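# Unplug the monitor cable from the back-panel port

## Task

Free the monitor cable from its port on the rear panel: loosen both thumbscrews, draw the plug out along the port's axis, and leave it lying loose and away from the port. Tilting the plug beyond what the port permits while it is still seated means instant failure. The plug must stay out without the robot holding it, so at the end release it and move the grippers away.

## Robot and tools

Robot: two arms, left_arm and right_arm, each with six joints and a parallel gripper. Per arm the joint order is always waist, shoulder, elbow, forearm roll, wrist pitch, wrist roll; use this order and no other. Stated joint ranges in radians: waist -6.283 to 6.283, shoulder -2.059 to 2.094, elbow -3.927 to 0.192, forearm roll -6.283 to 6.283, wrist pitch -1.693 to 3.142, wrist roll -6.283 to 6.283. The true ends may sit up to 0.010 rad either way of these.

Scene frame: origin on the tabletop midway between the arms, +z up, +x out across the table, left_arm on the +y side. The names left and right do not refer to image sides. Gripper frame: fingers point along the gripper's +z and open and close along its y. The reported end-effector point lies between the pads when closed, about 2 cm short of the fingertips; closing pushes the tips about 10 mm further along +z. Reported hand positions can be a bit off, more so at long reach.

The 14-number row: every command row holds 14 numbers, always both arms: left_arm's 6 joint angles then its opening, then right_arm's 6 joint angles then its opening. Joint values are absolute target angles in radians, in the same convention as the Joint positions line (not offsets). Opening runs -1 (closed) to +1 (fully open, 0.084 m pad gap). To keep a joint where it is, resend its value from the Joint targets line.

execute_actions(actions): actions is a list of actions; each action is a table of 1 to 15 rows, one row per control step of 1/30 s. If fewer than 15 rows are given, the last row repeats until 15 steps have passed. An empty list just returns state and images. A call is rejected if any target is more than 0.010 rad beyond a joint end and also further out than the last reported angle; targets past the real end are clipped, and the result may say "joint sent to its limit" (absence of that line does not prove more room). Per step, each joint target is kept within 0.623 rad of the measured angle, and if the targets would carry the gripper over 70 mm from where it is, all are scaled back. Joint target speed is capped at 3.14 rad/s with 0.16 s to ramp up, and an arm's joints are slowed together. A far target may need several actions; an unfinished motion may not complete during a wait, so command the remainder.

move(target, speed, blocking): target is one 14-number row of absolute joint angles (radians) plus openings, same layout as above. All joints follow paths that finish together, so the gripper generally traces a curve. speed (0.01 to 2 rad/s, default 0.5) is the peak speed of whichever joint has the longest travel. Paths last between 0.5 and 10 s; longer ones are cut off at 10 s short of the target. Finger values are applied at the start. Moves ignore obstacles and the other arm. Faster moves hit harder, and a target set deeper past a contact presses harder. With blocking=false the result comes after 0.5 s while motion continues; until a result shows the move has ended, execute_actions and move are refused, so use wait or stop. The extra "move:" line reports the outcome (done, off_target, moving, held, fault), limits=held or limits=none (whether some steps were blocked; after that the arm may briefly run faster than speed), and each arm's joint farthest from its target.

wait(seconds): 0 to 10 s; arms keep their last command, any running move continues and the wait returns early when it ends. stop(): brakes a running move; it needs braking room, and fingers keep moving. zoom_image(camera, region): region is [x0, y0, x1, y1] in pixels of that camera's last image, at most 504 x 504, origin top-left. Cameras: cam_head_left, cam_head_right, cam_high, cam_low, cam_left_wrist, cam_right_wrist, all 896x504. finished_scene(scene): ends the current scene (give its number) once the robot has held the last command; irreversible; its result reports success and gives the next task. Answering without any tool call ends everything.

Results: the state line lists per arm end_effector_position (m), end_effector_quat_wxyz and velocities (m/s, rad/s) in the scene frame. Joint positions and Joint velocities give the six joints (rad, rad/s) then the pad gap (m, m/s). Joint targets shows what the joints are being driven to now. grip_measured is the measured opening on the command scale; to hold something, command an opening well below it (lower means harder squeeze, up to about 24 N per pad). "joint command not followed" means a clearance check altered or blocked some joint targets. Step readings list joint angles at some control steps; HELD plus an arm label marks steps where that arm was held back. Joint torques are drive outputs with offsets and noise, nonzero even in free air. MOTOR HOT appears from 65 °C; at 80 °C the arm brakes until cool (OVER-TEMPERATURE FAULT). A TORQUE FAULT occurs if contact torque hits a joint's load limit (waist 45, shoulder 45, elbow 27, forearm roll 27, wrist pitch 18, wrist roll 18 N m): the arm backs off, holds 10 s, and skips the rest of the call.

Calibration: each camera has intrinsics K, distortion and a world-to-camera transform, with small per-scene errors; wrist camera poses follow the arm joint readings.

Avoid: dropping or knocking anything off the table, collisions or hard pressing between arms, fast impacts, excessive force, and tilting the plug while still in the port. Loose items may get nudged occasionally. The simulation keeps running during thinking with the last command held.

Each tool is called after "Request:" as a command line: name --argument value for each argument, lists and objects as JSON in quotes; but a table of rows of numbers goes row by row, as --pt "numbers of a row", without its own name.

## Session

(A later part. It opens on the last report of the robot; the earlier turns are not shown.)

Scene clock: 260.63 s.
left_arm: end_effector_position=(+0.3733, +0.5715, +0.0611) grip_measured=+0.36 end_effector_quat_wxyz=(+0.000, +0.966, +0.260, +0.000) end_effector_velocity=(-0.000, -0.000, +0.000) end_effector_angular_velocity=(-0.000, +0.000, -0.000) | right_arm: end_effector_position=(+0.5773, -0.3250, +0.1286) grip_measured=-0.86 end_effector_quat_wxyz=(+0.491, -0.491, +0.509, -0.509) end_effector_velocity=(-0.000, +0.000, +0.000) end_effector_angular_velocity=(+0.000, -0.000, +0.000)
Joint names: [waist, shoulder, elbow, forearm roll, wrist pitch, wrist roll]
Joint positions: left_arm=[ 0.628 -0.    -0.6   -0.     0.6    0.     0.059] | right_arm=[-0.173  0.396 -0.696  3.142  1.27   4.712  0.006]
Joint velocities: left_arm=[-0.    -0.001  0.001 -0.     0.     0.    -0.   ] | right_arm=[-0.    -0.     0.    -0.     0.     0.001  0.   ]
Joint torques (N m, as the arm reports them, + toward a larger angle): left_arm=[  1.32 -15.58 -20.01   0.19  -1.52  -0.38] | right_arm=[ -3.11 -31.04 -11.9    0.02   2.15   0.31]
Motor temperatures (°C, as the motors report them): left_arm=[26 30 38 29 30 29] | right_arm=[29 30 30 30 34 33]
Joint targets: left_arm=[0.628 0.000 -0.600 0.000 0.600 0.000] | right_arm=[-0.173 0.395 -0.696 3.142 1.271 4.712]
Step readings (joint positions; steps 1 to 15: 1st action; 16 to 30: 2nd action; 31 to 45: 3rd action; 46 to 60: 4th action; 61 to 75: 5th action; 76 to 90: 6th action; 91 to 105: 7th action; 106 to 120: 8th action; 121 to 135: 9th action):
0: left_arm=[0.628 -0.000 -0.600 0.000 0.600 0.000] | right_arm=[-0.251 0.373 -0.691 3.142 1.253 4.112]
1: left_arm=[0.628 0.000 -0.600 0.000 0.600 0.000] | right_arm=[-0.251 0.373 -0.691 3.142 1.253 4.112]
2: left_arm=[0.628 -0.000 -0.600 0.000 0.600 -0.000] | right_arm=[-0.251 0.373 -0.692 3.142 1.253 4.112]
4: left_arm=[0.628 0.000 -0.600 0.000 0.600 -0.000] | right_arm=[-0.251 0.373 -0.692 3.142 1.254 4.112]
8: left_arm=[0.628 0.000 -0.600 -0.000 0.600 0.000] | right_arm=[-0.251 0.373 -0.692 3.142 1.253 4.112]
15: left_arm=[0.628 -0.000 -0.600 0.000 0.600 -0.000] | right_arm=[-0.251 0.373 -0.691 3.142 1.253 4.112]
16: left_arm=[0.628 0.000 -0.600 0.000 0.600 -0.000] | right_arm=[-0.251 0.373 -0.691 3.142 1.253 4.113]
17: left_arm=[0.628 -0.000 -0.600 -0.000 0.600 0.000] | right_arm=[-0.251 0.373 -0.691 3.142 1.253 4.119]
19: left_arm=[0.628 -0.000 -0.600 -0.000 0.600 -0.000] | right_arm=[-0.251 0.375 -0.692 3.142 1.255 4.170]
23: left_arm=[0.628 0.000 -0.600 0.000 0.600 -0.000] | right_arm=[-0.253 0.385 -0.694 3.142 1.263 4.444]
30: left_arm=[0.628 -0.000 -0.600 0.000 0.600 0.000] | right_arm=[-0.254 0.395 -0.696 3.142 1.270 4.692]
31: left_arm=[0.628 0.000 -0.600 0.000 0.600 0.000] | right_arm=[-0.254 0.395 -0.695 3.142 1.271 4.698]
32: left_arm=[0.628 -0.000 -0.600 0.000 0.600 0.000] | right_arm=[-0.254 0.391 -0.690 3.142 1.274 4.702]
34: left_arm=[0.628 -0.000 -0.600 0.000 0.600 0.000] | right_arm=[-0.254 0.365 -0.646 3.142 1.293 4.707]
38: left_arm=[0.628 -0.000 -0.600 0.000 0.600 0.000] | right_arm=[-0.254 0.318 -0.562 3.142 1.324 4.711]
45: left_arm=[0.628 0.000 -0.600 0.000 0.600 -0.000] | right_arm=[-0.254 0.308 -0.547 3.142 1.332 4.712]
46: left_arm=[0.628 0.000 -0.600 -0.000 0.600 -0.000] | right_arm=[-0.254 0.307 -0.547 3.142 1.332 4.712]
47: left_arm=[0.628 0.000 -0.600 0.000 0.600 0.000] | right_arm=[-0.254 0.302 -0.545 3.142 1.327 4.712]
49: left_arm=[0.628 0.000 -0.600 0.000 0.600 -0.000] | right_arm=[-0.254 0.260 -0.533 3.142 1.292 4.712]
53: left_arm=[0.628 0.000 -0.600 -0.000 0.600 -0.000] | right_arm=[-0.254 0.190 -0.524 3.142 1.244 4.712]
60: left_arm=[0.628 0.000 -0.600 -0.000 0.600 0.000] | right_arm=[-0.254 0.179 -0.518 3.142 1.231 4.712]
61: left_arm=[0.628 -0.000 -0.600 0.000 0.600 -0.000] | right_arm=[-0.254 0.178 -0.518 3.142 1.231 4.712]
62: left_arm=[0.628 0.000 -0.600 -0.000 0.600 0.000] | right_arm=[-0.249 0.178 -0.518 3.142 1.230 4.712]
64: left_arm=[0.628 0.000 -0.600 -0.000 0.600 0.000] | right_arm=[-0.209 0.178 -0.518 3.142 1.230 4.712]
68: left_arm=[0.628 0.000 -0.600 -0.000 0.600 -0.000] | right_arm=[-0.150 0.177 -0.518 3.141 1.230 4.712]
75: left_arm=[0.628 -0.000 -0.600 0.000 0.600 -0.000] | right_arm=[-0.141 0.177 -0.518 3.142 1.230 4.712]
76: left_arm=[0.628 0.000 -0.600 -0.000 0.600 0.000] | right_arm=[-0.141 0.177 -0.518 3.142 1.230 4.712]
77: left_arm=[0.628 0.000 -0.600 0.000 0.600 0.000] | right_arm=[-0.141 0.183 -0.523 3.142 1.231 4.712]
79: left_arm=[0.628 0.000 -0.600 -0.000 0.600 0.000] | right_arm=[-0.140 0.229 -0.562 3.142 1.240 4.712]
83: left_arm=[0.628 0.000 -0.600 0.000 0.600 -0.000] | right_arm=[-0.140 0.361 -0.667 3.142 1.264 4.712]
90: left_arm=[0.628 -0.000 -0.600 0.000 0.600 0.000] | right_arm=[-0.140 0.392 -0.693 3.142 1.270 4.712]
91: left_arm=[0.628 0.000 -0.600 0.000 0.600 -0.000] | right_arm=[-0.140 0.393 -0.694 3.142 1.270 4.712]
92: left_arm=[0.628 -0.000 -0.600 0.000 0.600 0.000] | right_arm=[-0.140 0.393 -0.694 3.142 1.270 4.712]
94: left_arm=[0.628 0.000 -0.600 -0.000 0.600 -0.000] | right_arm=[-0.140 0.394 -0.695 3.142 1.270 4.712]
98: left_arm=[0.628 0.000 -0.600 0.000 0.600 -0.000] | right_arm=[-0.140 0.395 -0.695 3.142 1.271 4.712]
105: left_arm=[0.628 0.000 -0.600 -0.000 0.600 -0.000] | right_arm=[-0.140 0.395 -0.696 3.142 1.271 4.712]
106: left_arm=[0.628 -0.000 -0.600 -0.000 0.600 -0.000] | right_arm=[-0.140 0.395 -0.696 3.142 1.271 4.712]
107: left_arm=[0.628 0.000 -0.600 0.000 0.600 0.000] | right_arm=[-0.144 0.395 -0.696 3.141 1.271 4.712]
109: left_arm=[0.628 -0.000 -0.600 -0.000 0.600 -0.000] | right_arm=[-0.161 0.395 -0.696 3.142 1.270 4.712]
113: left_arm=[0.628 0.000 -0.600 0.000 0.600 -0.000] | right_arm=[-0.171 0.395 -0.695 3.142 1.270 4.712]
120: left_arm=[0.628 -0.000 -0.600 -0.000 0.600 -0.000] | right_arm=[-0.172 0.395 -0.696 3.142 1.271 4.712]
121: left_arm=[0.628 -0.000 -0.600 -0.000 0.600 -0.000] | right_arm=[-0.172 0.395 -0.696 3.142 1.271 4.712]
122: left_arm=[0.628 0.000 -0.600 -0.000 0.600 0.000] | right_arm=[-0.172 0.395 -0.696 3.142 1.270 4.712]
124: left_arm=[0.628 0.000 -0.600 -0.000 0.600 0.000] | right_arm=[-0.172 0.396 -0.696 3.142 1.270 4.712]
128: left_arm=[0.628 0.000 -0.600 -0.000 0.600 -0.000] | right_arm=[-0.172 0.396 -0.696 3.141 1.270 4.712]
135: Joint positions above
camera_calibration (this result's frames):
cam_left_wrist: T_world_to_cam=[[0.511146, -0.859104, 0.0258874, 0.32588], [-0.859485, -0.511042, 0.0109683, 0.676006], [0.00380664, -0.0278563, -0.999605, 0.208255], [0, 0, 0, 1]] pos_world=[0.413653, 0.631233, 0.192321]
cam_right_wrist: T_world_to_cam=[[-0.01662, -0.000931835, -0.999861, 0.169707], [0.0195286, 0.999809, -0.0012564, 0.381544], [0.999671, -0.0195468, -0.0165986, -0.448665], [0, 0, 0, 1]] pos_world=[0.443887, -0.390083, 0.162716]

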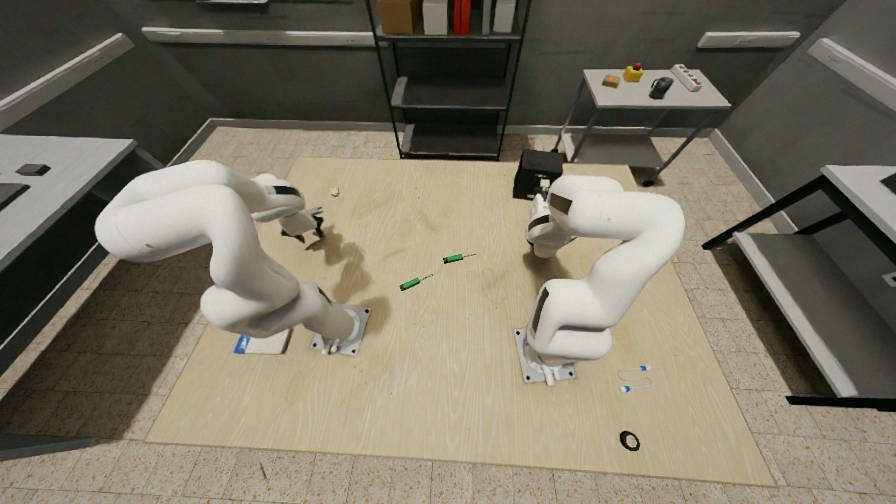

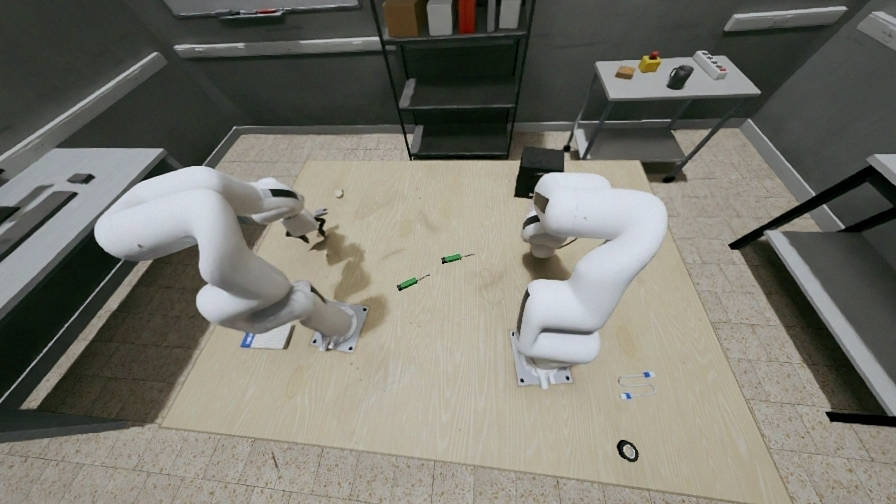

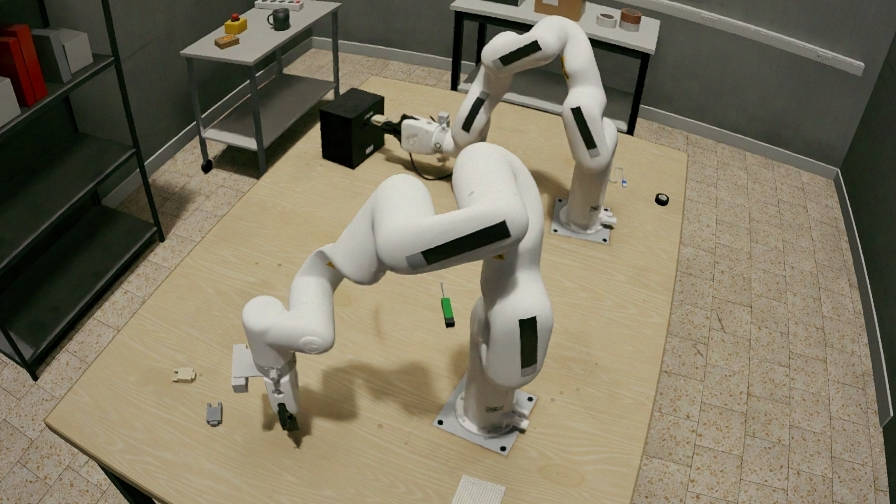

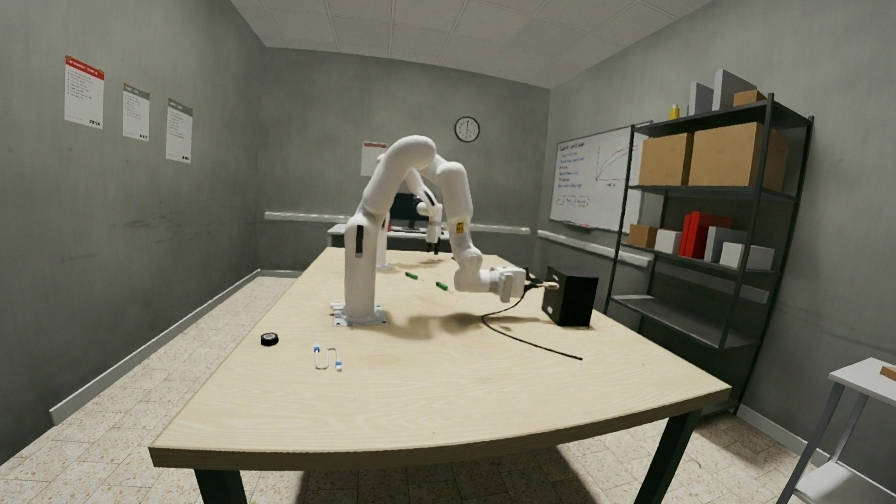

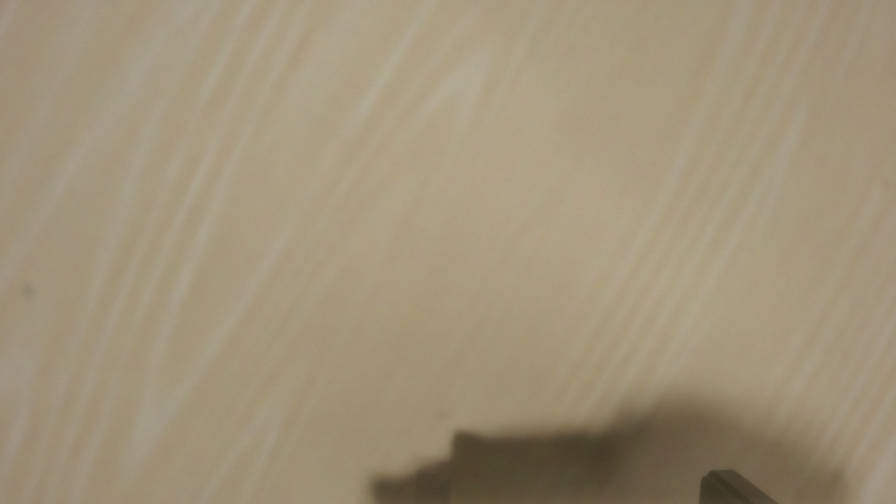

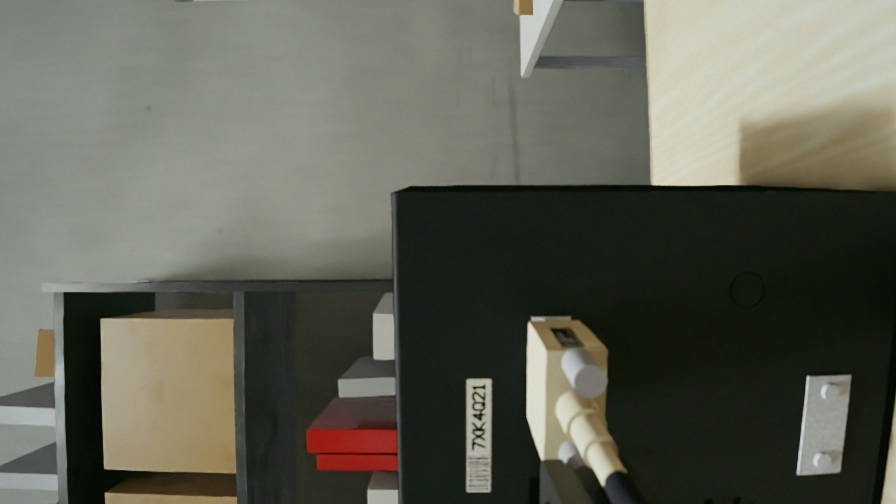

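Request:
execute_actions --actions '[[[0.628,0,-0.6,0,0.6,0,0.37,-0.1736,0.4069,-0.6981,3.1416,1.2798,4.412,-1]],[[0.628,0,-0.6,0,0.6,0,0.37,-0.1762,0.4176,-0.7003,3.1416,1.2883,4.112,-1]],[[0.628,0,-0.6,0,0.6,0,0.37,-0.1762,0.4176,-0.7003,3.1416,1.2883,4.112,-0.7]],[[0.628,0,-0.6,0,0.6,0,0.37,-0.1727,0.3953,-0.6957,3.1416,1.2706,4.712,-0.7]],[[0.628,0,-0.6,0,0.6,0,0.37,-0.1762,0.373,-0.6911,3.1416,1.2529,5.312,-0.7]],[[0.628,0,-0.6,0,0.6,0,0.37,-0.1762,0.373,-0.6911,3.1416,1.2529,5.312,-1]],[[0.628,0,-0.6,0,0.6,0,0.37,-0.1736,0.3837,-0.6933,3.1416,1.2614,5.012,-1]],[[0.628,0,-0.6,0,0.6,0,0.37,-0.1727,0.3953,-0.6957,3.1416,1.2706,4.712,-1]],[[0.628,0,-0.6,0,0.6,0,0.37,-0.1736,0.4069,-0.6981,3.1416,1.2798,4.412,-1]],[[0.628,0,-0.6,0,0.6,0,0.37,-0.1762,0.4176,-0.7003,3.1416,1.2883,4.112,-1]],[[0.628,0,-0.6,0,0.6,0,0.37,-0.1762,0.4176,-0.7003,3.1416,1.2883,4.112,-0.6]],[[0.628,0,-0.6,0,0.6,0,0.37,-0.1727,0.3953,-0.6957,3.1416,1.2706,4.712,-0.6]],[[0.628,0,-0.6,0,0.6,0,0.37,-0.1727,0.307,-0.545,3.1416,1.333,4.712,-0.6]],[[0.628,0,-0.6,0,0.6,0,0.37,-0.1727,0.177,-0.518,3.1416,1.23,4.712,-0.6]],[[0.628,0,-0.6,0,0.6,0,0.37,-0.213,0.177,-0.518,3.1416,1.23,3.9,0.03]],[[0.628,0,-0.6,0,0.6,0,0.37,-0.213,0.177,-0.518,3.1416,1.23,3.1416,0.03]],[[0.628,0,-0.6,0,0.6,0,0.37,-0.213,0.307,-0.545,3.1416,1.333,3.1416,0.03]],[[0.628,0,-0.6,0,0.6,0,0.37,-0.213,0.438,-0.7144,3.1416,1.2946,3.1416,0.03]],[[0.628,0,-0.6,0,0.6,0,0.37,-0.213,0.438,-0.7144,3.1416,1.2946,3.1416,0.03]]]'

Request:
execute_actions --actions '[[[0.628,0,-0.6,0,0.6,0,0.37,-0.205,0.438,-0.7144,3.1416,1.2946,3.1416,0.03]],[[0.628,0,-0.6,0,0.6,0,0.37,-0.201,0.438,-0.7144,3.1416,1.2946,3.1416,0.03]],[[0.628,0,-0.6,0,0.6,0,0.37,-0.201,0.3987,-0.7062,3.1416,1.2634,3.1416,0.03]],[[0.628,0,-0.6,0,0.6,0,0.37,-0.201,0.3593,-0.698,3.1416,1.2321,3.1416,0.03]],[[0.628,0,-0.6,0,0.6,0,0.37,-0.221,0.3593,-0.698,3.1416,1.2321,3.1416,0.03]],[[0.628,0,-0.6,0,0.6,0,0.37,-0.226,0.3593,-0.698,3.1416,1.2321,3.1416,0.03]],[[0.628,0,-0.6,0,0.6,0,0.37,-0.226,0.3987,-0.7062,3.1416,1.2634,3.1416,0.03]],[[0.628,0,-0.6,0,0.6,0,0.37,-0.226,0.438,-0.7144,3.1416,1.2946,3.1416,0.03]],[[0.628,0,-0.6,0,0.6,0,0.37,-0.205,0.438,-0.7144,3.1416,1.2946,3.1416,0.03]],[[0.628,0,-0.6,0,0.6,0,0.37,-0.201,0.438,-0.7144,3.1416,1.2946,3.1416,0.03]],[[0.628,0,-0.6,0,0.6,0,0.37,-0.201,0.3987,-0.7062,3.1416,1.2634,3.1416,0.03]],[[0.628,0,-0.6,0,0.6,0,0.37,-0.201,0.3593,-0.698,3.1416,1.2321,3.1416,0.03]],[[0.628,0,-0.6,0,0.6,0,0.37,-0.221,0.3593,-0.698,3.1416,1.2321,3.1416,0.03]],[[0.628,0,-0.6,0,0.6,0,0.37,-0.226,0.3593,-0.698,3.1416,1.2321,3.1416,0.03]],[[0.628,0,-0.6,0,0.6,0,0.37,-0.226,0.3987,-0.7062,3.1416,1.2634,3.1416,0.03]],[[0.628,0,-0.6,0,0.6,0,0.37,-0.226,0.438,-0.7144,3.1416,1.2946,3.1416,0.03]],[[0.628,0,-0.6,0,0.6,0,0.37,-0.213,0.438,-0.7144,3.1416,1.2946,3.1416,0.03]],[[0.628,0,-0.6,0,0.6,0,0.37,-0.213,0.438,-0.7144,3.1416,1.2946,3.1416,0.03]]]'

Request:
zoom_image --camera "cam_right_wrist" --region '[450,384,750,504]'

Scene clock: 311.93 s.
left_arm: end_effector_position=(+0.3733, +0.5715, +0.0611) grip_measured=+0.36 end_effector_quat_wxyz=(+0.000, +0.966, +0.260, +0.000) end_effector_velocity=(+0.000, +0.000, +0.001) end_effector_angular_velocity=(+0.001, -0.001, +0.000) | right_arm: end_effector_position=(+0.5788, -0.3489, +0.1176) grip_measured=+0.02 end_effector_quat_wxyz=(+0.027, +0.707, -0.027, +0.707) end_effector_velocity=(+0.000, -0.001, -0.000) end_effector_angular_velocity=(+0.001, -0.000, -0.001)
Joint names: [waist, shoulder, elbow, forearm roll, wrist pitch, wrist roll]
Joint positions: left_arm=[ 0.628  0.    -0.6   -0.     0.6   -0.     0.059] | right_arm=[-0.213  0.438 -0.714  3.142  1.295  3.142  0.045]
Joint velocities: left_arm=[ 0.    -0.001  0.     0.    -0.    -0.    -0.   ] | right_arm=[-0.001  0.001 -0.001  0.001  0.     0.001  0.   ]
Joint torques (N m, as the arm reports them, + toward a larger angle): left_arm=[  1.79 -15.08 -19.78   0.51  -1.23  -0.78] | right_arm=[ -2.49 -29.76 -12.43  -0.17   1.76   0.38]
Motor temperatures (°C, as the motors report them): left_arm=[26 30 38 29 30 29] | right_arm=[29 30 30 30 34 33]
Joint targets: left_arm=[0.628 0.000 -0.600 0.000 0.600 0.000] | right_arm=[-0.213 0.438 -0.714 3.142 1.295 3.142]
Step readings (joint positions; steps 1 to 15: 1st action; 16 to 30: 2nd action; 31 to 45: 3rd action; 46 to 60: 4th action; 61 to 75: 5th action; 76 to 90: 6th action; 91 to 105: 7th action; 106 to 120: 8th action; 121 to 135: 9th action; 136 to 150: 10th action; 151 to 165: 11th action; 166 to 180: 12th action; 181 to 195: 13th action):
0: left_arm=[0.628 0.000 -0.600 -0.000 0.600 0.000] | right_arm=[-0.173 0.395 -0.696 3.142 1.271 4.712]
1: left_arm=[0.628 0.000 -0.600 0.000 0.600 0.000] | right_arm=[-0.173 0.395 -0.696 3.142 1.271 4.711]
2: left_arm=[0.628 -0.000 -0.600 0.000 0.600 -0.000] | right_arm=[-0.173 0.396 -0.696 3.142 1.271 4.705]
4: left_arm=[0.628 -0.000 -0.600 0.000 0.600 0.000] | right_arm=[-0.173 0.397 -0.696 3.142 1.272 4.654]
8: left_arm=[0.628 0.000 -0.600 0.000 0.600 -0.000] | right_arm=[-0.173 0.404 -0.697 3.142 1.278 4.481]
15: left_arm=[0.628 0.000 -0.600 0.000 0.600 -0.000] | right_arm=[-0.174 0.407 -0.698 3.142 1.280 4.417]
16: left_arm=[0.628 0.000 -0.600 0.000 0.600 0.000] | right_arm=[-0.174 0.407 -0.698 3.142 1.280 4.415]
17: left_arm=[0.628 -0.000 -0.600 0.000 0.600 0.000] | right_arm=[-0.174 0.407 -0.698 3.142 1.280 4.407]
19: left_arm=[0.628 0.000 -0.600 -0.000 0.600 -0.000] | right_arm=[-0.174 0.409 -0.698 3.142 1.281 4.355]
23: left_arm=[0.628 -0.000 -0.600 -0.000 0.600 -0.000] | right_arm=[-0.176 0.415 -0.700 3.142 1.286 4.181]
30: left_arm=[0.628 0.000 -0.600 -0.000 0.600 0.000] | right_arm=[-0.176 0.417 -0.700 3.142 1.288 4.117]
31: left_arm=[0.628 -0.000 -0.600 -0.000 0.600 -0.000] | right_arm=[-0.176 0.417 -0.700 3.142 1.288 4.115]
32: left_arm=[0.628 0.000 -0.600 -0.000 0.600 0.000] | right_arm=[-0.177 0.417 -0.700 3.142 1.289 4.114]
34: left_arm=[0.628 -0.000 -0.600 -0.000 0.600 -0.000] | right_arm=[-0.177 0.417 -0.700 3.142 1.289 4.113]
38: left_arm=[0.628 0.000 -0.600 0.000 0.600 0.000] | right_arm=[-0.177 0.417 -0.700 3.142 1.289 4.112]
45: left_arm=[0.628 0.000 -0.600 0.000 0.600 0.000] | right_arm=[-0.176 0.417 -0.700 3.142 1.288 4.112]
46: left_arm=[0.628 0.000 -0.600 0.000 0.600 -0.000] | right_arm=[-0.176 0.417 -0.700 3.142 1.288 4.113]
47: left_arm=[0.628 0.000 -0.600 -0.000 0.600 -0.000] | right_arm=[-0.176 0.417 -0.700 3.142 1.288 4.119]
49: left_arm=[0.628 0.000 -0.600 0.000 0.600 -0.000] | right_arm=[-0.176 0.416 -0.700 3.142 1.287 4.170]
53: left_arm=[0.628 0.000 -0.600 0.000 0.600 0.000] | right_arm=[-0.174 0.405 -0.698 3.142 1.279 4.444]
60: left_arm=[0.628 -0.000 -0.600 0.000 0.600 0.000] | right_arm=[-0.173 0.396 -0.696 3.142 1.271 4.692]
61: left_arm=[0.628 0.000 -0.600 -0.000 0.600 0.000] | right_arm=[-0.173 0.396 -0.696 3.142 1.271 4.699]
62: left_arm=[0.628 -0.000 -0.600 -0.000 0.600 0.000] | right_arm=[-0.173 0.395 -0.696 3.142 1.271 4.710]
64: left_arm=[0.628 0.000 -0.600 0.000 0.600 -0.000] | right_arm=[-0.173 0.394 -0.695 3.142 1.269 4.765]
68: left_arm=[0.628 -0.000 -0.600 0.000 0.600 0.000] | right_arm=[-0.175 0.383 -0.693 3.142 1.261 5.042]
75: left_arm=[0.628 0.000 -0.600 -0.000 0.600 0.000] | right_arm=[-0.176 0.374 -0.691 3.142 1.254 5.292]
76: left_arm=[0.628 0.000 -0.600 -0.000 0.600 -0.000] | right_arm=[-0.176 0.373 -0.691 3.142 1.253 5.298]
77: left_arm=[0.628 -0.000 -0.600 0.000 0.600 -0.000] | right_arm=[-0.176 0.373 -0.691 3.141 1.253 5.302]
79: left_arm=[0.628 0.000 -0.600 -0.000 0.600 0.000] | right_arm=[-0.176 0.373 -0.691 3.142 1.253 5.307]
83: left_arm=[0.628 0.000 -0.600 -0.000 0.600 0.000] | right_arm=[-0.176 0.373 -0.691 3.142 1.253 5.311]
90: left_arm=[0.628 0.000 -0.600 0.000 0.600 -0.000] | right_arm=[-0.176 0.373 -0.691 3.142 1.253 5.312]
91: left_arm=[0.628 0.000 -0.600 0.000 0.600 0.000] | right_arm=[-0.176 0.373 -0.691 3.142 1.253 5.311]
92: left_arm=[0.628 0.000 -0.600 0.000 0.600 -0.000] | right_arm=[-0.176 0.373 -0.691 3.142 1.253 5.305]
94: left_arm=[0.628 -0.000 -0.600 0.000 0.600 -0.000] | right_arm=[-0.176 0.375 -0.692 3.142 1.254 5.254]
98: left_arm=[0.628 0.000 -0.600 -0.000 0.600 -0.000] | right_arm=[-0.174 0.381 -0.693 3.142 1.259 5.081]
105: left_arm=[0.628 0.000 -0.600 -0.000 0.600 0.000] | right_arm=[-0.174 0.384 -0.693 3.142 1.261 5.017]
106: left_arm=[0.628 -0.000 -0.600 -0.000 0.600 -0.000] | right_arm=[-0.174 0.384 -0.693 3.142 1.261 5.015]
107: left_arm=[0.628 0.000 -0.600 0.000 0.600 0.000] | right_arm=[-0.174 0.384 -0.693 3.142 1.261 5.007]
109: left_arm=[0.628 -0.000 -0.600 -0.000 0.600 -0.000] | right_arm=[-0.173 0.386 -0.694 3.142 1.263 4.955]
113: left_arm=[0.628 0.000 -0.600 0.000 0.600 0.000] | right_arm=[-0.173 0.393 -0.695 3.142 1.268 4.781]
120: left_arm=[0.628 -0.000 -0.600 -0.000 0.600 -0.000] | right_arm=[-0.173 0.395 -0.696 3.142 1.270 4.717]
121: left_arm=[0.628 -0.000 -0.600 0.000 0.600 0.000] | right_arm=[-0.173 0.395 -0.696 3.142 1.270 4.715]
122: left_arm=[0.628 0.000 -0.600 0.000 0.600 -0.000] | right_arm=[-0.173 0.396 -0.696 3.142 1.271 4.707]
124: left_arm=[0.628 -0.000 -0.600 -0.000 0.600 -0.000] | right_arm=[-0.173 0.397 -0.696 3.142 1.272 4.655]
128: left_arm=[0.628 -0.000 -0.600 0.000 0.600 -0.000] | right_arm=[-0.173 0.405 -0.697 3.142 1.278 4.481]
135: left_arm=[0.628 -0.000 -0.600 -0.000 0.600 -0.000] | right_arm=[-0.174 0.407 -0.698 3.142 1.279 4.417]
136: left_arm=[0.628 -0.000 -0.600 -0.000 0.600 0.000] | right_arm=[-0.174 0.407 -0.698 3.142 1.280 4.415]
137: left_arm=[0.628 -0.000 -0.600 0.000 0.600 -0.000] | right_arm=[-0.174 0.407 -0.698 3.142 1.280 4.407]
139: left_arm=[0.628 -0.000 -0.600 -0.000 0.600 -0.000] | right_arm=[-0.174 0.409 -0.698 3.142 1.281 4.355]
143: left_arm=[0.628 0.000 -0.600 0.000 0.600 -0.000] | right_arm=[-0.176 0.415 -0.700 3.142 1.286 4.181]
150: left_arm=[0.628 -0.000 -0.600 0.000 0.600 0.000] | right_arm=[-0.176 0.417 -0.700 3.142 1.288 4.117]
151: left_arm=[0.628 -0.000 -0.600 0.000 0.600 -0.000] | right_arm=[-0.176 0.417 -0.700 3.142 1.288 4.115]
152: left_arm=[0.628 -0.000 -0.600 0.000 0.600 -0.000] | right_arm=[-0.176 0.417 -0.700 3.142 1.289 4.114]
154: left_arm=[0.628 0.000 -0.600 -0.000 0.600 0.000] | right_arm=[-0.176 0.417 -0.700 3.142 1.289 4.113]
158: left_arm=[0.628 -0.000 -0.600 0.000 0.600 -0.000] | right_arm=[-0.176 0.417 -0.700 3.142 1.289 4.112]
165: left_arm=[0.628 0.000 -0.600 -0.000 0.600 0.000] | right_arm=[-0.176 0.417 -0.700 3.142 1.288 4.112]
166: left_arm=[0.628 -0.000 -0.600 -0.000 0.600 0.000] | right_arm=[-0.176 0.417 -0.700 3.142 1.288 4.113]
167: left_arm=[0.628 -0.000 -0.600 0.000 0.600 -0.000] | right_arm=[-0.176 0.417 -0.700 3.142 1.288 4.119]
169: left_arm=[0.628 0.000 -0.600 0.000 0.600 -0.000] | right_arm=[-0.176 0.416 -0.700 3.142 1.287 4.170]
173: left_arm=[0.628 -0.000 -0.600 -0.000 0.600 -0.000] | right_arm=[-0.174 0.405 -0.698 3.142 1.279 4.444]
180: left_arm=[0.628 0.000 -0.600 -0.000 0.600 0.000] | right_arm=[-0.173 0.396 -0.696 3.142 1.271 4.692]
181: left_arm=[0.628 -0.000 -0.600 0.000 0.600 -0.000] | right_arm=[-0.173 0.395 -0.695 3.142 1.271 4.698]
182: left_arm=[0.628 0.000 -0.600 -0.000 0.600 -0.000] | right_arm=[-0.173 0.392 -0.690 3.142 1.274 4.702]
184: left_arm=[0.628 0.000 -0.600 0.000 0.600 0.000] | right_arm=[-0.173 0.365 -0.646 3.142 1.294 4.707]
Lines left out of this list: 32.
camera_calibration (this result's frames):
cam_left_wrist: T_world_to_cam=[[0.511146, -0.859104, 0.0258875, 0.325879], [-0.859485, -0.511043, 0.0109682, 0.676006], [0.00380673, -0.0278563, -0.999605, 0.208255], [0, 0, 0, 1]] pos_world=[0.413653, 0.631233, 0.192321]
cam_right_wrist: T_world_to_cam=[[-0.0926383, -0.995699, 0.0011173, -0.262102], [-0.0162198, 0.000387082, -0.999868, 0.194842], [0.995568, -0.0926442, -0.0161859, -0.473983], [0, 0, 0, 1]] pos_world=[0.450762, -0.304962, 0.187437]

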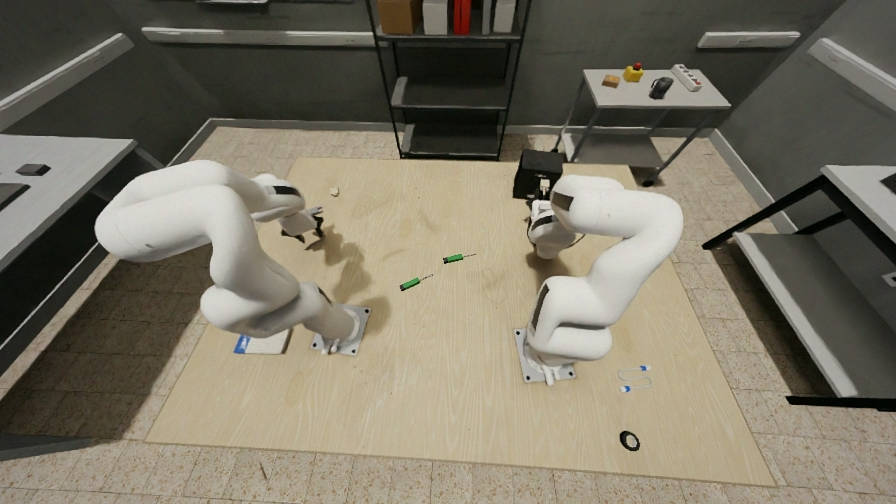

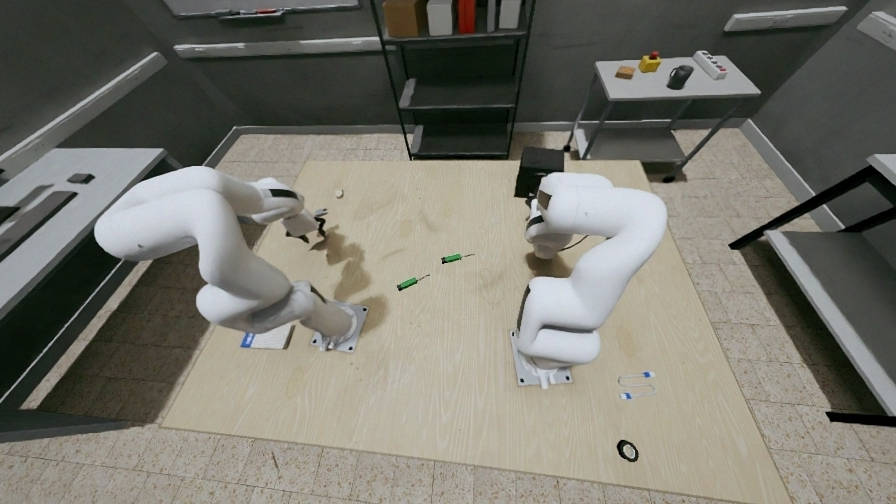

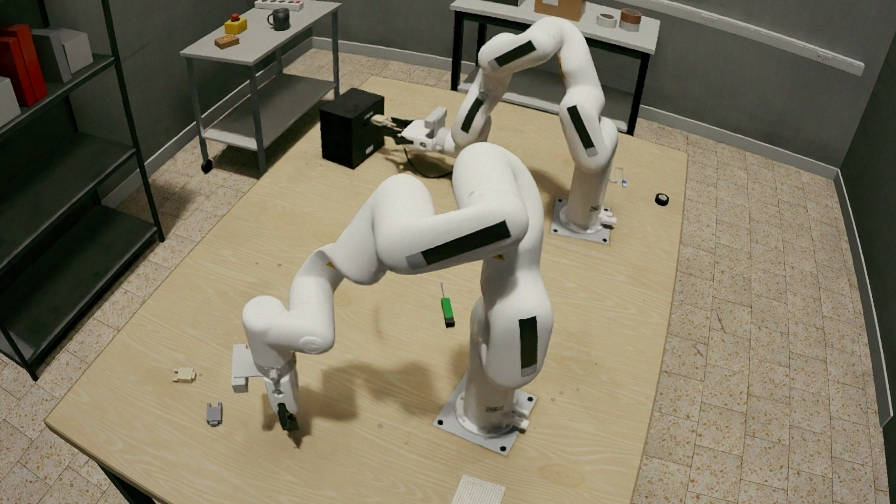

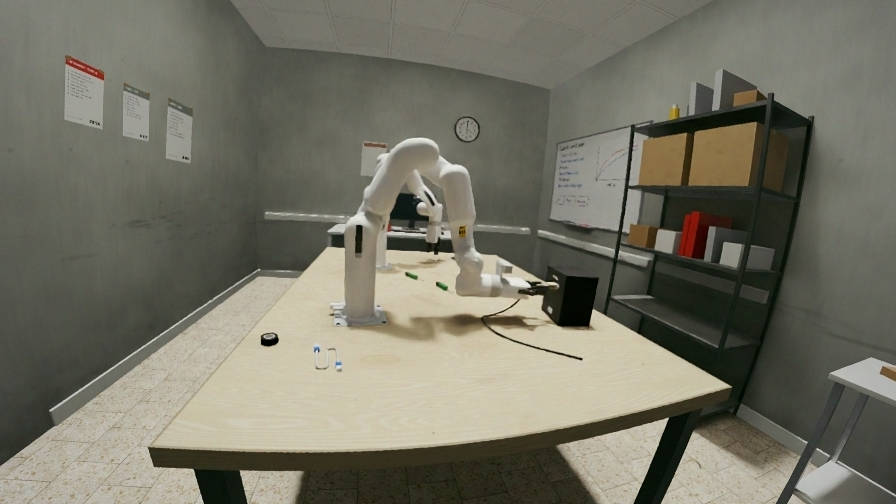

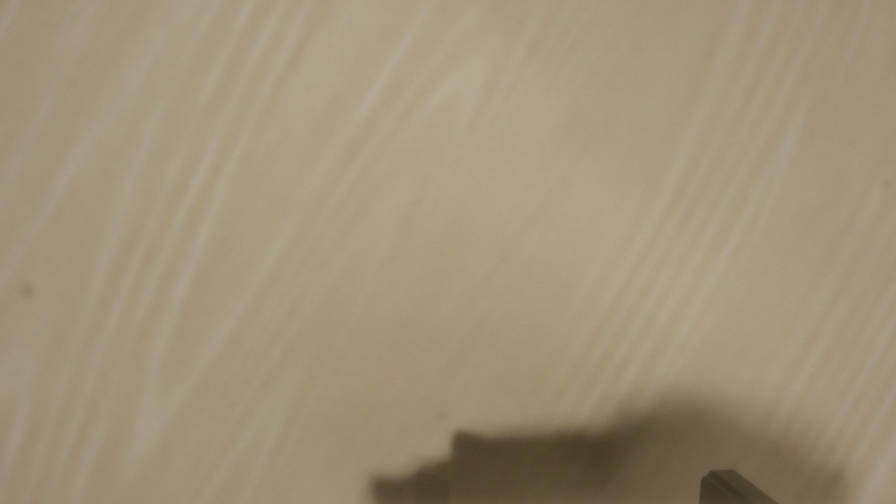

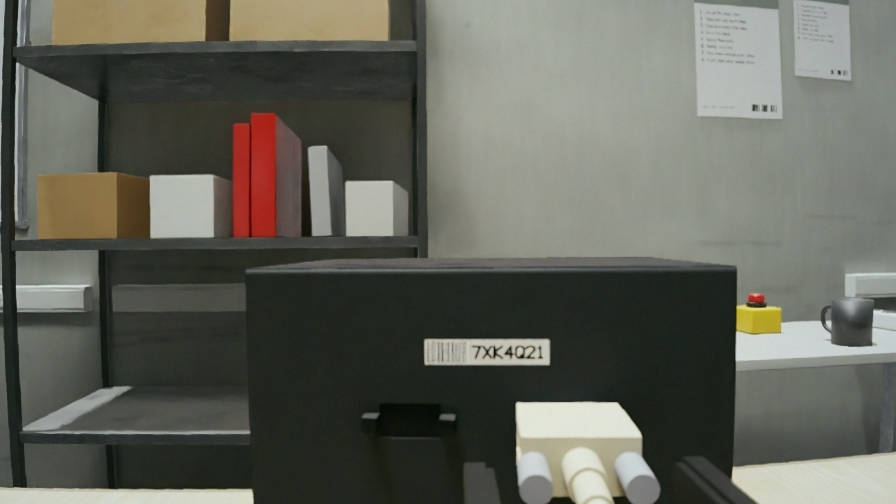

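Scene clock: 320.93 s.
left_arm: end_effector_position=(+0.3733, +0.5715, +0.0611) grip_measured=+0.36 end_effector_quat_wxyz=(+0.000, +0.966, +0.260, +0.000) end_effector_velocity=(+0.000, +0.000, +0.000) end_effector_angular_velocity=(+0.000, -0.001, +0.000) | right_arm: end_effector_position=(+0.5788, -0.3489, +0.1176) grip_measured=+0.02 end_effector_quat_wxyz=(+0.027, +0.707, -0.027, +0.707) end_effector_velocity=(+0.000, -0.000, +0.000) end_effector_angular_velocity=(+0.001, -0.001, -0.000)
Joint names: [waist, shoulder, elbow, forearm roll, wrist pitch, wrist roll]
Joint positions: left_arm=[ 0.628 -0.    -0.6   -0.     0.6   -0.     0.059] | right_arm=[-0.213  0.438 -0.714  3.142  1.295  3.142  0.045]
Joint velocities: left_arm=[ 0.    -0.001 -0.    -0.     0.     0.     0.   ] | right_arm=[-0.    -0.    -0.     0.     0.001  0.001 -0.   ]
Joint torques (N m, as the arm reports them, + toward a larger angle): left_arm=[  0.62 -15.95 -19.81   0.27  -1.54  -0.84] | right_arm=[ -1.79 -29.57 -11.83  -0.25   1.57   0.47]
Motor temperatures (°C, as the motors report them): left_arm=[26 30 38 29 30 29] | right_arm=[29 30 30 30 34 33]
Joint targets: left_arm=[0.628 0.000 -0.600 0.000 0.600 0.000] | right_arm=[-0.213 0.438 -0.714 3.142 1.295 3.142]
Step readings (joint positions; steps 1 to 15: 1st action; 16 to 30: 2nd action; 31 to 45: 3rd action; 46 to 60: 4th action; 61 to 75: 5th action; 76 to 90: 6th action; 91 to 105: 7th action; 106 to 120: 8th action; 121 to 135: 9th action; 136 to 150: 10th action; 151 to 165: 11th action; 166 to 180: 12th action; 181 to 195: 13th action):
0: left_arm=[0.628 0.000 -0.600 -0.000 0.600 -0.000] | right_arm=[-0.213 0.438 -0.714 3.142 1.295 3.142]
1: left_arm=[0.628 0.000 -0.600 -0.000 0.600 0.000] | right_arm=[-0.213 0.438 -0.714 3.142 1.295 3.142]
2: left_arm=[0.628 -0.000 -0.600 -0.000 0.600 -0.000] | right_arm=[-0.211 0.438 -0.714 3.142 1.295 3.142]
4: left_arm=[0.628 0.000 -0.600 -0.000 0.600 -0.000] | right_arm=[-0.207 0.438 -0.715 3.142 1.295 3.142]
8: left_arm=[0.628 -0.000 -0.600 0.000 0.600 0.000] | right_arm=[-0.205 0.438 -0.715 3.142 1.295 3.142]
15: left_arm=[0.628 -0.000 -0.600 -0.000 0.600 0.000] | right_arm=[-0.205 0.438 -0.715 3.142 1.295 3.142]
16: left_arm=[0.628 0.000 -0.600 0.000 0.600 -0.000] | right_arm=[-0.205 0.438 -0.715 3.142 1.295 3.142]
17: left_arm=[0.628 0.000 -0.600 0.000 0.600 0.000] | right_arm=[-0.204 0.438 -0.715 3.142 1.295 3.142]
19: left_arm=[0.628 0.000 -0.600 0.000 0.600 0.000] | right_arm=[-0.203 0.438 -0.714 3.142 1.295 3.142]
23: left_arm=[0.628 -0.000 -0.600 0.000 0.600 -0.000] | right_arm=[-0.202 0.438 -0.714 3.142 1.295 3.142]
30: left_arm=[0.628 0.000 -0.600 0.000 0.600 0.000] | right_arm=[-0.202 0.438 -0.714 3.142 1.295 3.142]
31: left_arm=[0.628 0.000 -0.600 0.000 0.600 0.000] | right_arm=[-0.202 0.437 -0.714 3.142 1.294 3.142]
32: left_arm=[0.628 0.000 -0.600 0.000 0.600 0.000] | right_arm=[-0.202 0.433 -0.713 3.142 1.289 3.142]
34: left_arm=[0.628 -0.000 -0.600 0.000 0.600 -0.000] | right_arm=[-0.201 0.414 -0.709 3.142 1.275 3.142]
38: left_arm=[0.628 -0.000 -0.600 -0.000 0.600 0.000] | right_arm=[-0.201 0.402 -0.706 3.142 1.265 3.142]
45: left_arm=[0.628 0.000 -0.600 0.000 0.600 0.000] | right_arm=[-0.201 0.399 -0.706 3.142 1.263 3.142]
46: left_arm=[0.628 0.000 -0.600 -0.000 0.600 0.000] | right_arm=[-0.201 0.399 -0.705 3.142 1.263 3.142]
47: left_arm=[0.628 -0.000 -0.600 -0.000 0.600 0.000] | right_arm=[-0.201 0.394 -0.704 3.142 1.258 3.142]
49: left_arm=[0.628 0.000 -0.600 0.000 0.600 -0.000] | right_arm=[-0.201 0.374 -0.701 3.142 1.244 3.142]
53: left_arm=[0.628 0.000 -0.600 0.000 0.600 -0.000] | right_arm=[-0.201 0.361 -0.699 3.142 1.235 3.141]
60: left_arm=[0.628 -0.000 -0.600 0.000 0.600 -0.000] | right_arm=[-0.201 0.359 -0.699 3.142 1.233 3.142]
61: left_arm=[0.628 0.000 -0.600 -0.000 0.600 -0.000] | right_arm=[-0.201 0.359 -0.699 3.142 1.233 3.142]
62: left_arm=[0.628 0.000 -0.600 0.000 0.600 -0.000] | right_arm=[-0.205 0.359 -0.699 3.141 1.233 3.142]
64: left_arm=[0.628 0.000 -0.600 -0.000 0.600 0.000] | right_arm=[-0.213 0.359 -0.699 3.140 1.233 3.142]
68: left_arm=[0.628 -0.000 -0.600 0.000 0.600 0.000] | right_arm=[-0.219 0.359 -0.699 3.141 1.233 3.142]
75: left_arm=[0.628 -0.000 -0.600 0.000 0.600 0.000] | right_arm=[-0.220 0.359 -0.698 3.141 1.232 3.142]
76: left_arm=[0.628 -0.000 -0.600 -0.000 0.600 -0.000] | right_arm=[-0.221 0.359 -0.698 3.141 1.232 3.142]
77: left_arm=[0.628 0.000 -0.600 -0.000 0.600 -0.000] | right_arm=[-0.222 0.359 -0.698 3.141 1.232 3.142]
79: left_arm=[0.628 0.000 -0.600 0.000 0.600 0.000] | right_arm=[-0.224 0.359 -0.698 3.141 1.232 3.142]
83: left_arm=[0.628 -0.000 -0.600 -0.000 0.600 -0.000] | right_arm=[-0.225 0.359 -0.698 3.141 1.232 3.142]
90: left_arm=[0.628 -0.000 -0.600 -0.000 0.600 0.000] | right_arm=[-0.225 0.359 -0.698 3.141 1.232 3.142]
91: left_arm=[0.628 0.000 -0.600 0.000 0.600 0.000] | right_arm=[-0.225 0.360 -0.698 3.141 1.233 3.142]
92: left_arm=[0.628 -0.000 -0.600 0.000 0.600 0.000] | right_arm=[-0.225 0.364 -0.699 3.141 1.238 3.142]
94: left_arm=[0.628 -0.000 -0.600 0.000 0.600 -0.000] | right_arm=[-0.225 0.383 -0.705 3.141 1.253 3.142]
98: left_arm=[0.628 0.000 -0.600 0.000 0.600 -0.000] | right_arm=[-0.225 0.395 -0.707 3.141 1.262 3.142]
105: left_arm=[0.628 0.000 -0.600 0.000 0.600 0.000] | right_arm=[-0.225 0.398 -0.707 3.141 1.264 3.142]
106: left_arm=[0.628 0.000 -0.600 0.000 0.600 -0.000] | right_arm=[-0.225 0.398 -0.707 3.141 1.264 3.142]
107: left_arm=[0.628 -0.000 -0.600 -0.000 0.600 -0.000] | right_arm=[-0.225 0.403 -0.708 3.141 1.269 3.142]
109: left_arm=[0.628 0.000 -0.600 -0.000 0.600 -0.000] | right_arm=[-0.225 0.422 -0.712 3.141 1.283 3.142]
113: left_arm=[0.628 0.000 -0.600 0.000 0.600 -0.000] | right_arm=[-0.226 0.436 -0.713 3.141 1.292 3.141]
120: left_arm=[0.628 -0.000 -0.600 -0.000 0.600 -0.000] | right_arm=[-0.226 0.438 -0.714 3.141 1.294 3.142]
121: left_arm=[0.628 -0.000 -0.600 -0.000 0.600 -0.000] | right_arm=[-0.225 0.438 -0.714 3.141 1.294 3.142]
122: left_arm=[0.628 0.000 -0.600 -0.000 0.600 0.000] | right_arm=[-0.223 0.438 -0.714 3.143 1.294 3.142]
124: left_arm=[0.628 0.000 -0.600 0.000 0.600 -0.000] | right_arm=[-0.215 0.440 -0.712 3.144 1.292 3.141]
128: left_arm=[0.628 -0.000 -0.600 -0.000 0.600 0.000] | right_arm=[-0.209 0.439 -0.713 3.143 1.293 3.142]
135: left_arm=[0.628 -0.000 -0.600 -0.000 0.600 -0.000] | right_arm=[-0.206 0.438 -0.714 3.142 1.294 3.142]
136: left_arm=[0.628 -0.000 -0.600 0.000 0.600 -0.000] | right_arm=[-0.205 0.438 -0.714 3.142 1.294 3.142]
137: left_arm=[0.628 -0.000 -0.600 -0.000 0.600 -0.000] | right_arm=[-0.204 0.438 -0.714 3.142 1.294 3.142]
139: left_arm=[0.628 0.000 -0.600 -0.000 0.600 -0.000] | right_arm=[-0.203 0.438 -0.714 3.142 1.295 3.142]
143: left_arm=[0.628 0.000 -0.600 -0.000 0.600 0.000] | right_arm=[-0.202 0.438 -0.714 3.142 1.295 3.142]
150: left_arm=[0.628 -0.000 -0.600 0.000 0.600 -0.000] | right_arm=[-0.202 0.438 -0.714 3.142 1.295 3.142]
151: left_arm=[0.628 0.000 -0.600 -0.000 0.600 0.000] | right_arm=[-0.202 0.438 -0.714 3.142 1.294 3.142]
152: left_arm=[0.628 -0.000 -0.600 0.000 0.600 0.000] | right_arm=[-0.202 0.433 -0.713 3.142 1.289 3.142]
154: left_arm=[0.628 0.000 -0.600 0.000 0.600 -0.000] | right_arm=[-0.201 0.414 -0.709 3.142 1.275 3.142]
158: left_arm=[0.628 -0.000 -0.600 0.000 0.600 0.000] | right_arm=[-0.201 0.402 -0.706 3.142 1.265 3.142]
165: left_arm=[0.628 0.000 -0.600 0.000 0.600 0.000] | right_arm=[-0.201 0.399 -0.706 3.142 1.263 3.142]
166: left_arm=[0.628 0.000 -0.600 -0.000 0.600 0.000] | right_arm=[-0.201 0.399 -0.706 3.142 1.263 3.142]
167: left_arm=[0.628 -0.000 -0.600 -0.000 0.600 -0.000] | right_arm=[-0.201 0.394 -0.704 3.142 1.258 3.142]
169: left_arm=[0.628 0.000 -0.600 0.000 0.600 -0.000] | right_arm=[-0.201 0.374 -0.701 3.142 1.244 3.142]
173: left_arm=[0.628 0.000 -0.600 -0.000 0.600 0.000] | right_arm=[-0.201 0.361 -0.699 3.142 1.235 3.142]
180: left_arm=[0.628 -0.000 -0.600 0.000 0.600 -0.000] | right_arm=[-0.201 0.359 -0.699 3.142 1.233 3.142]
181: left_arm=[0.628 -0.000 -0.600 0.000 0.600 -0.000] | right_arm=[-0.201 0.359 -0.699 3.142 1.233 3.142]
182: left_arm=[0.628 -0.000 -0.600 0.000 0.600 0.000] | right_arm=[-0.205 0.359 -0.699 3.141 1.233 3.142]
184: left_arm=[0.628 0.000 -0.600 0.000 0.600 -0.000] | right_arm=[-0.213 0.359 -0.699 3.141 1.233 3.142]
Lines left out of this list: 27.
camera_calibration (this result's frames):
cam_left_wrist: T_world_to_cam=[[0.511146, -0.859104, 0.0258874, 0.32588], [-0.859485, -0.511043, 0.0109683, 0.676006], [0.00380671, -0.0278563, -0.999605, 0.208255], [0, 0, 0, 1]] pos_world=[0.413653, 0.631233, 0.192321]
cam_right_wrist: T_world_to_cam=[[-0.0926767, -0.995696, 0.00111609, -0.262099], [-0.0162236, 0.000389284, -0.999868, 0.194832], [0.995564, -0.0926826, -0.0161898, -0.474007], [0, 0, 0, 1]] pos_world=[0.450775, -0.304978, 0.187425]

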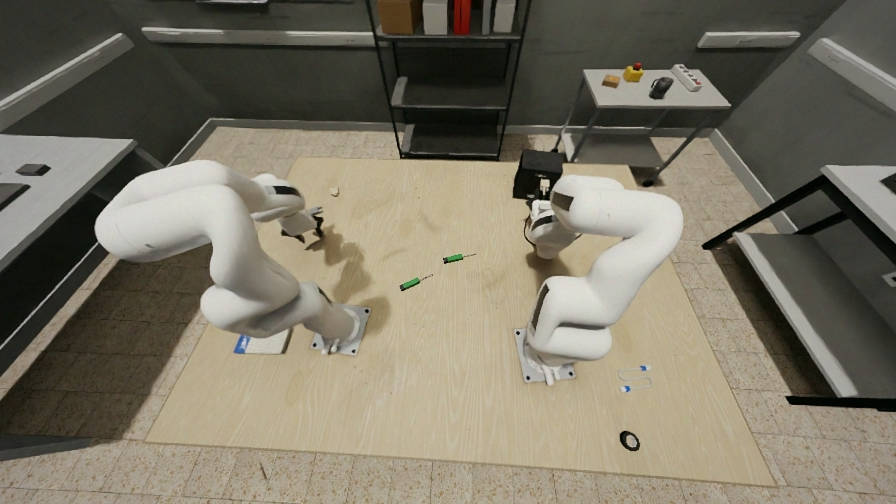

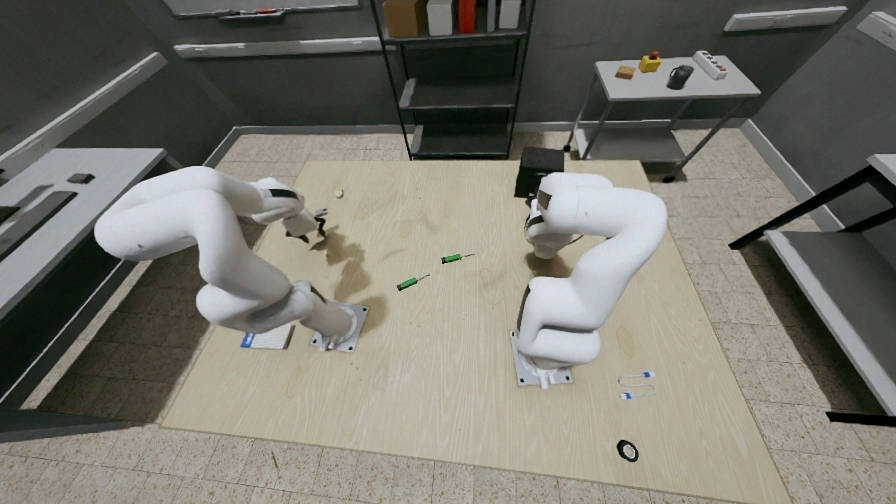

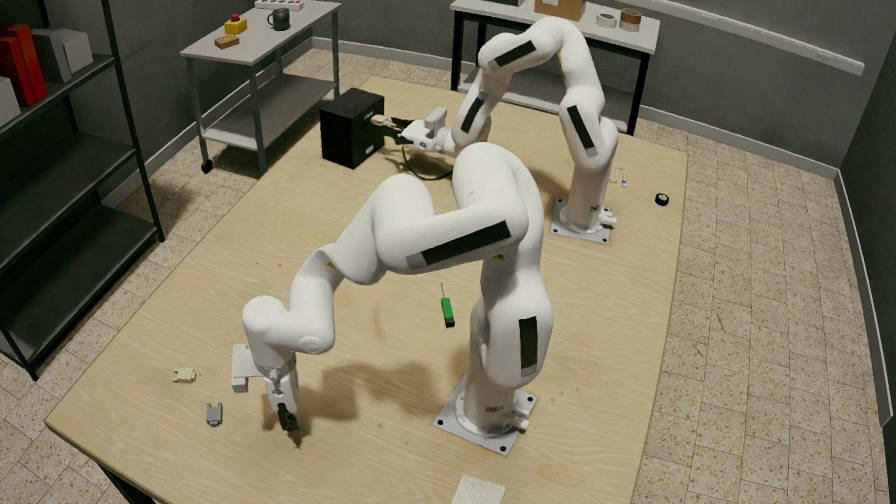

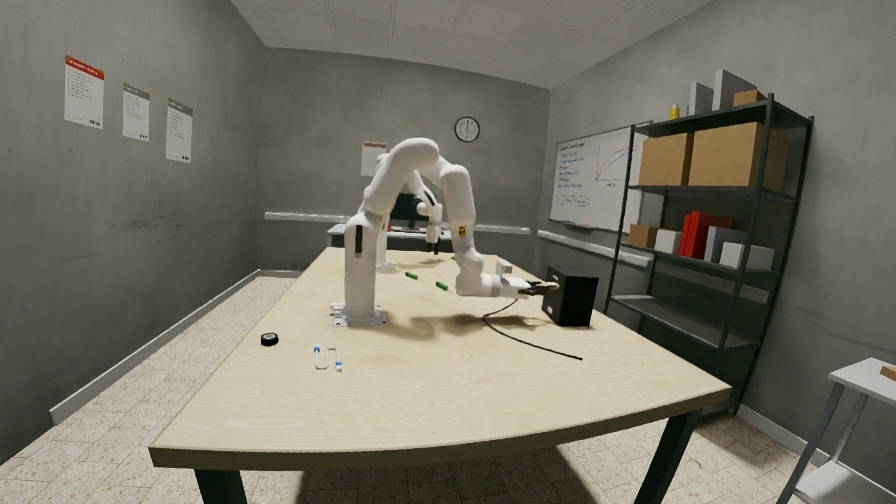

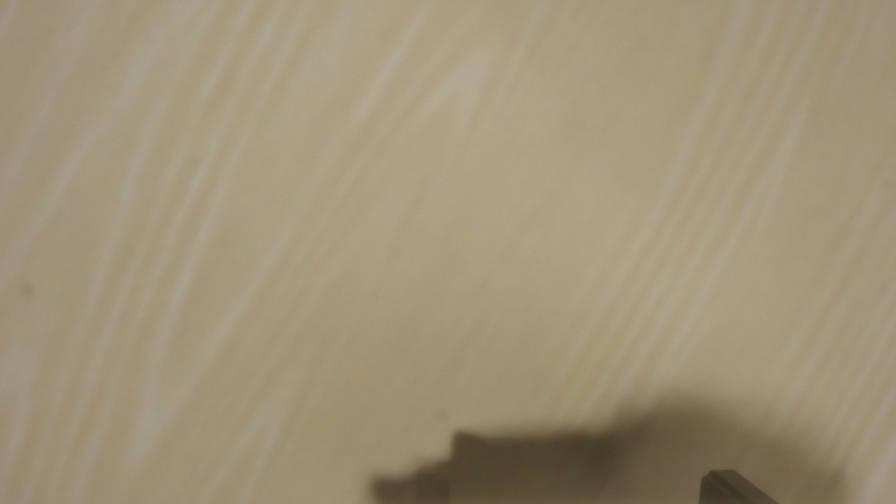

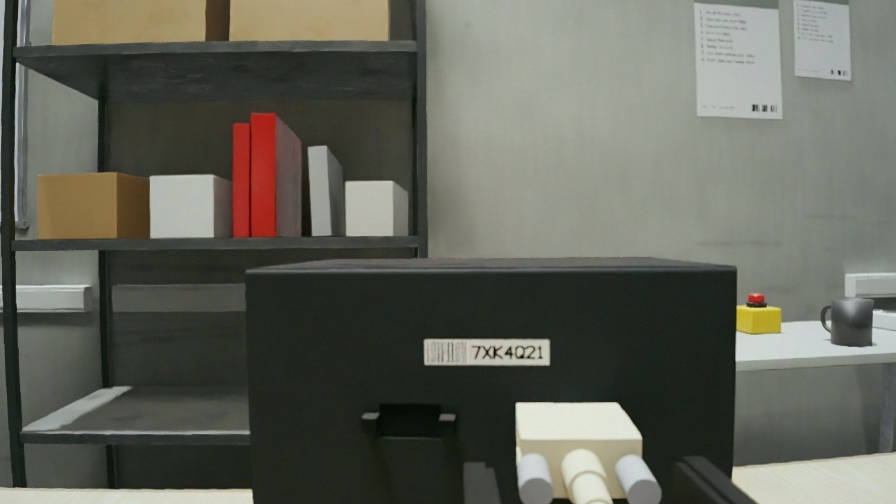

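Region (450, 384, 750, 504) of cam_right_wrist's 896x504 image, scaled by 1.680, with more detail than that image has; it fills the top 202 rows of this view, and the rest is white.

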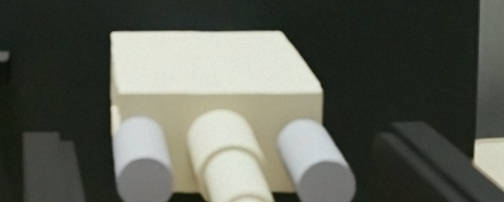

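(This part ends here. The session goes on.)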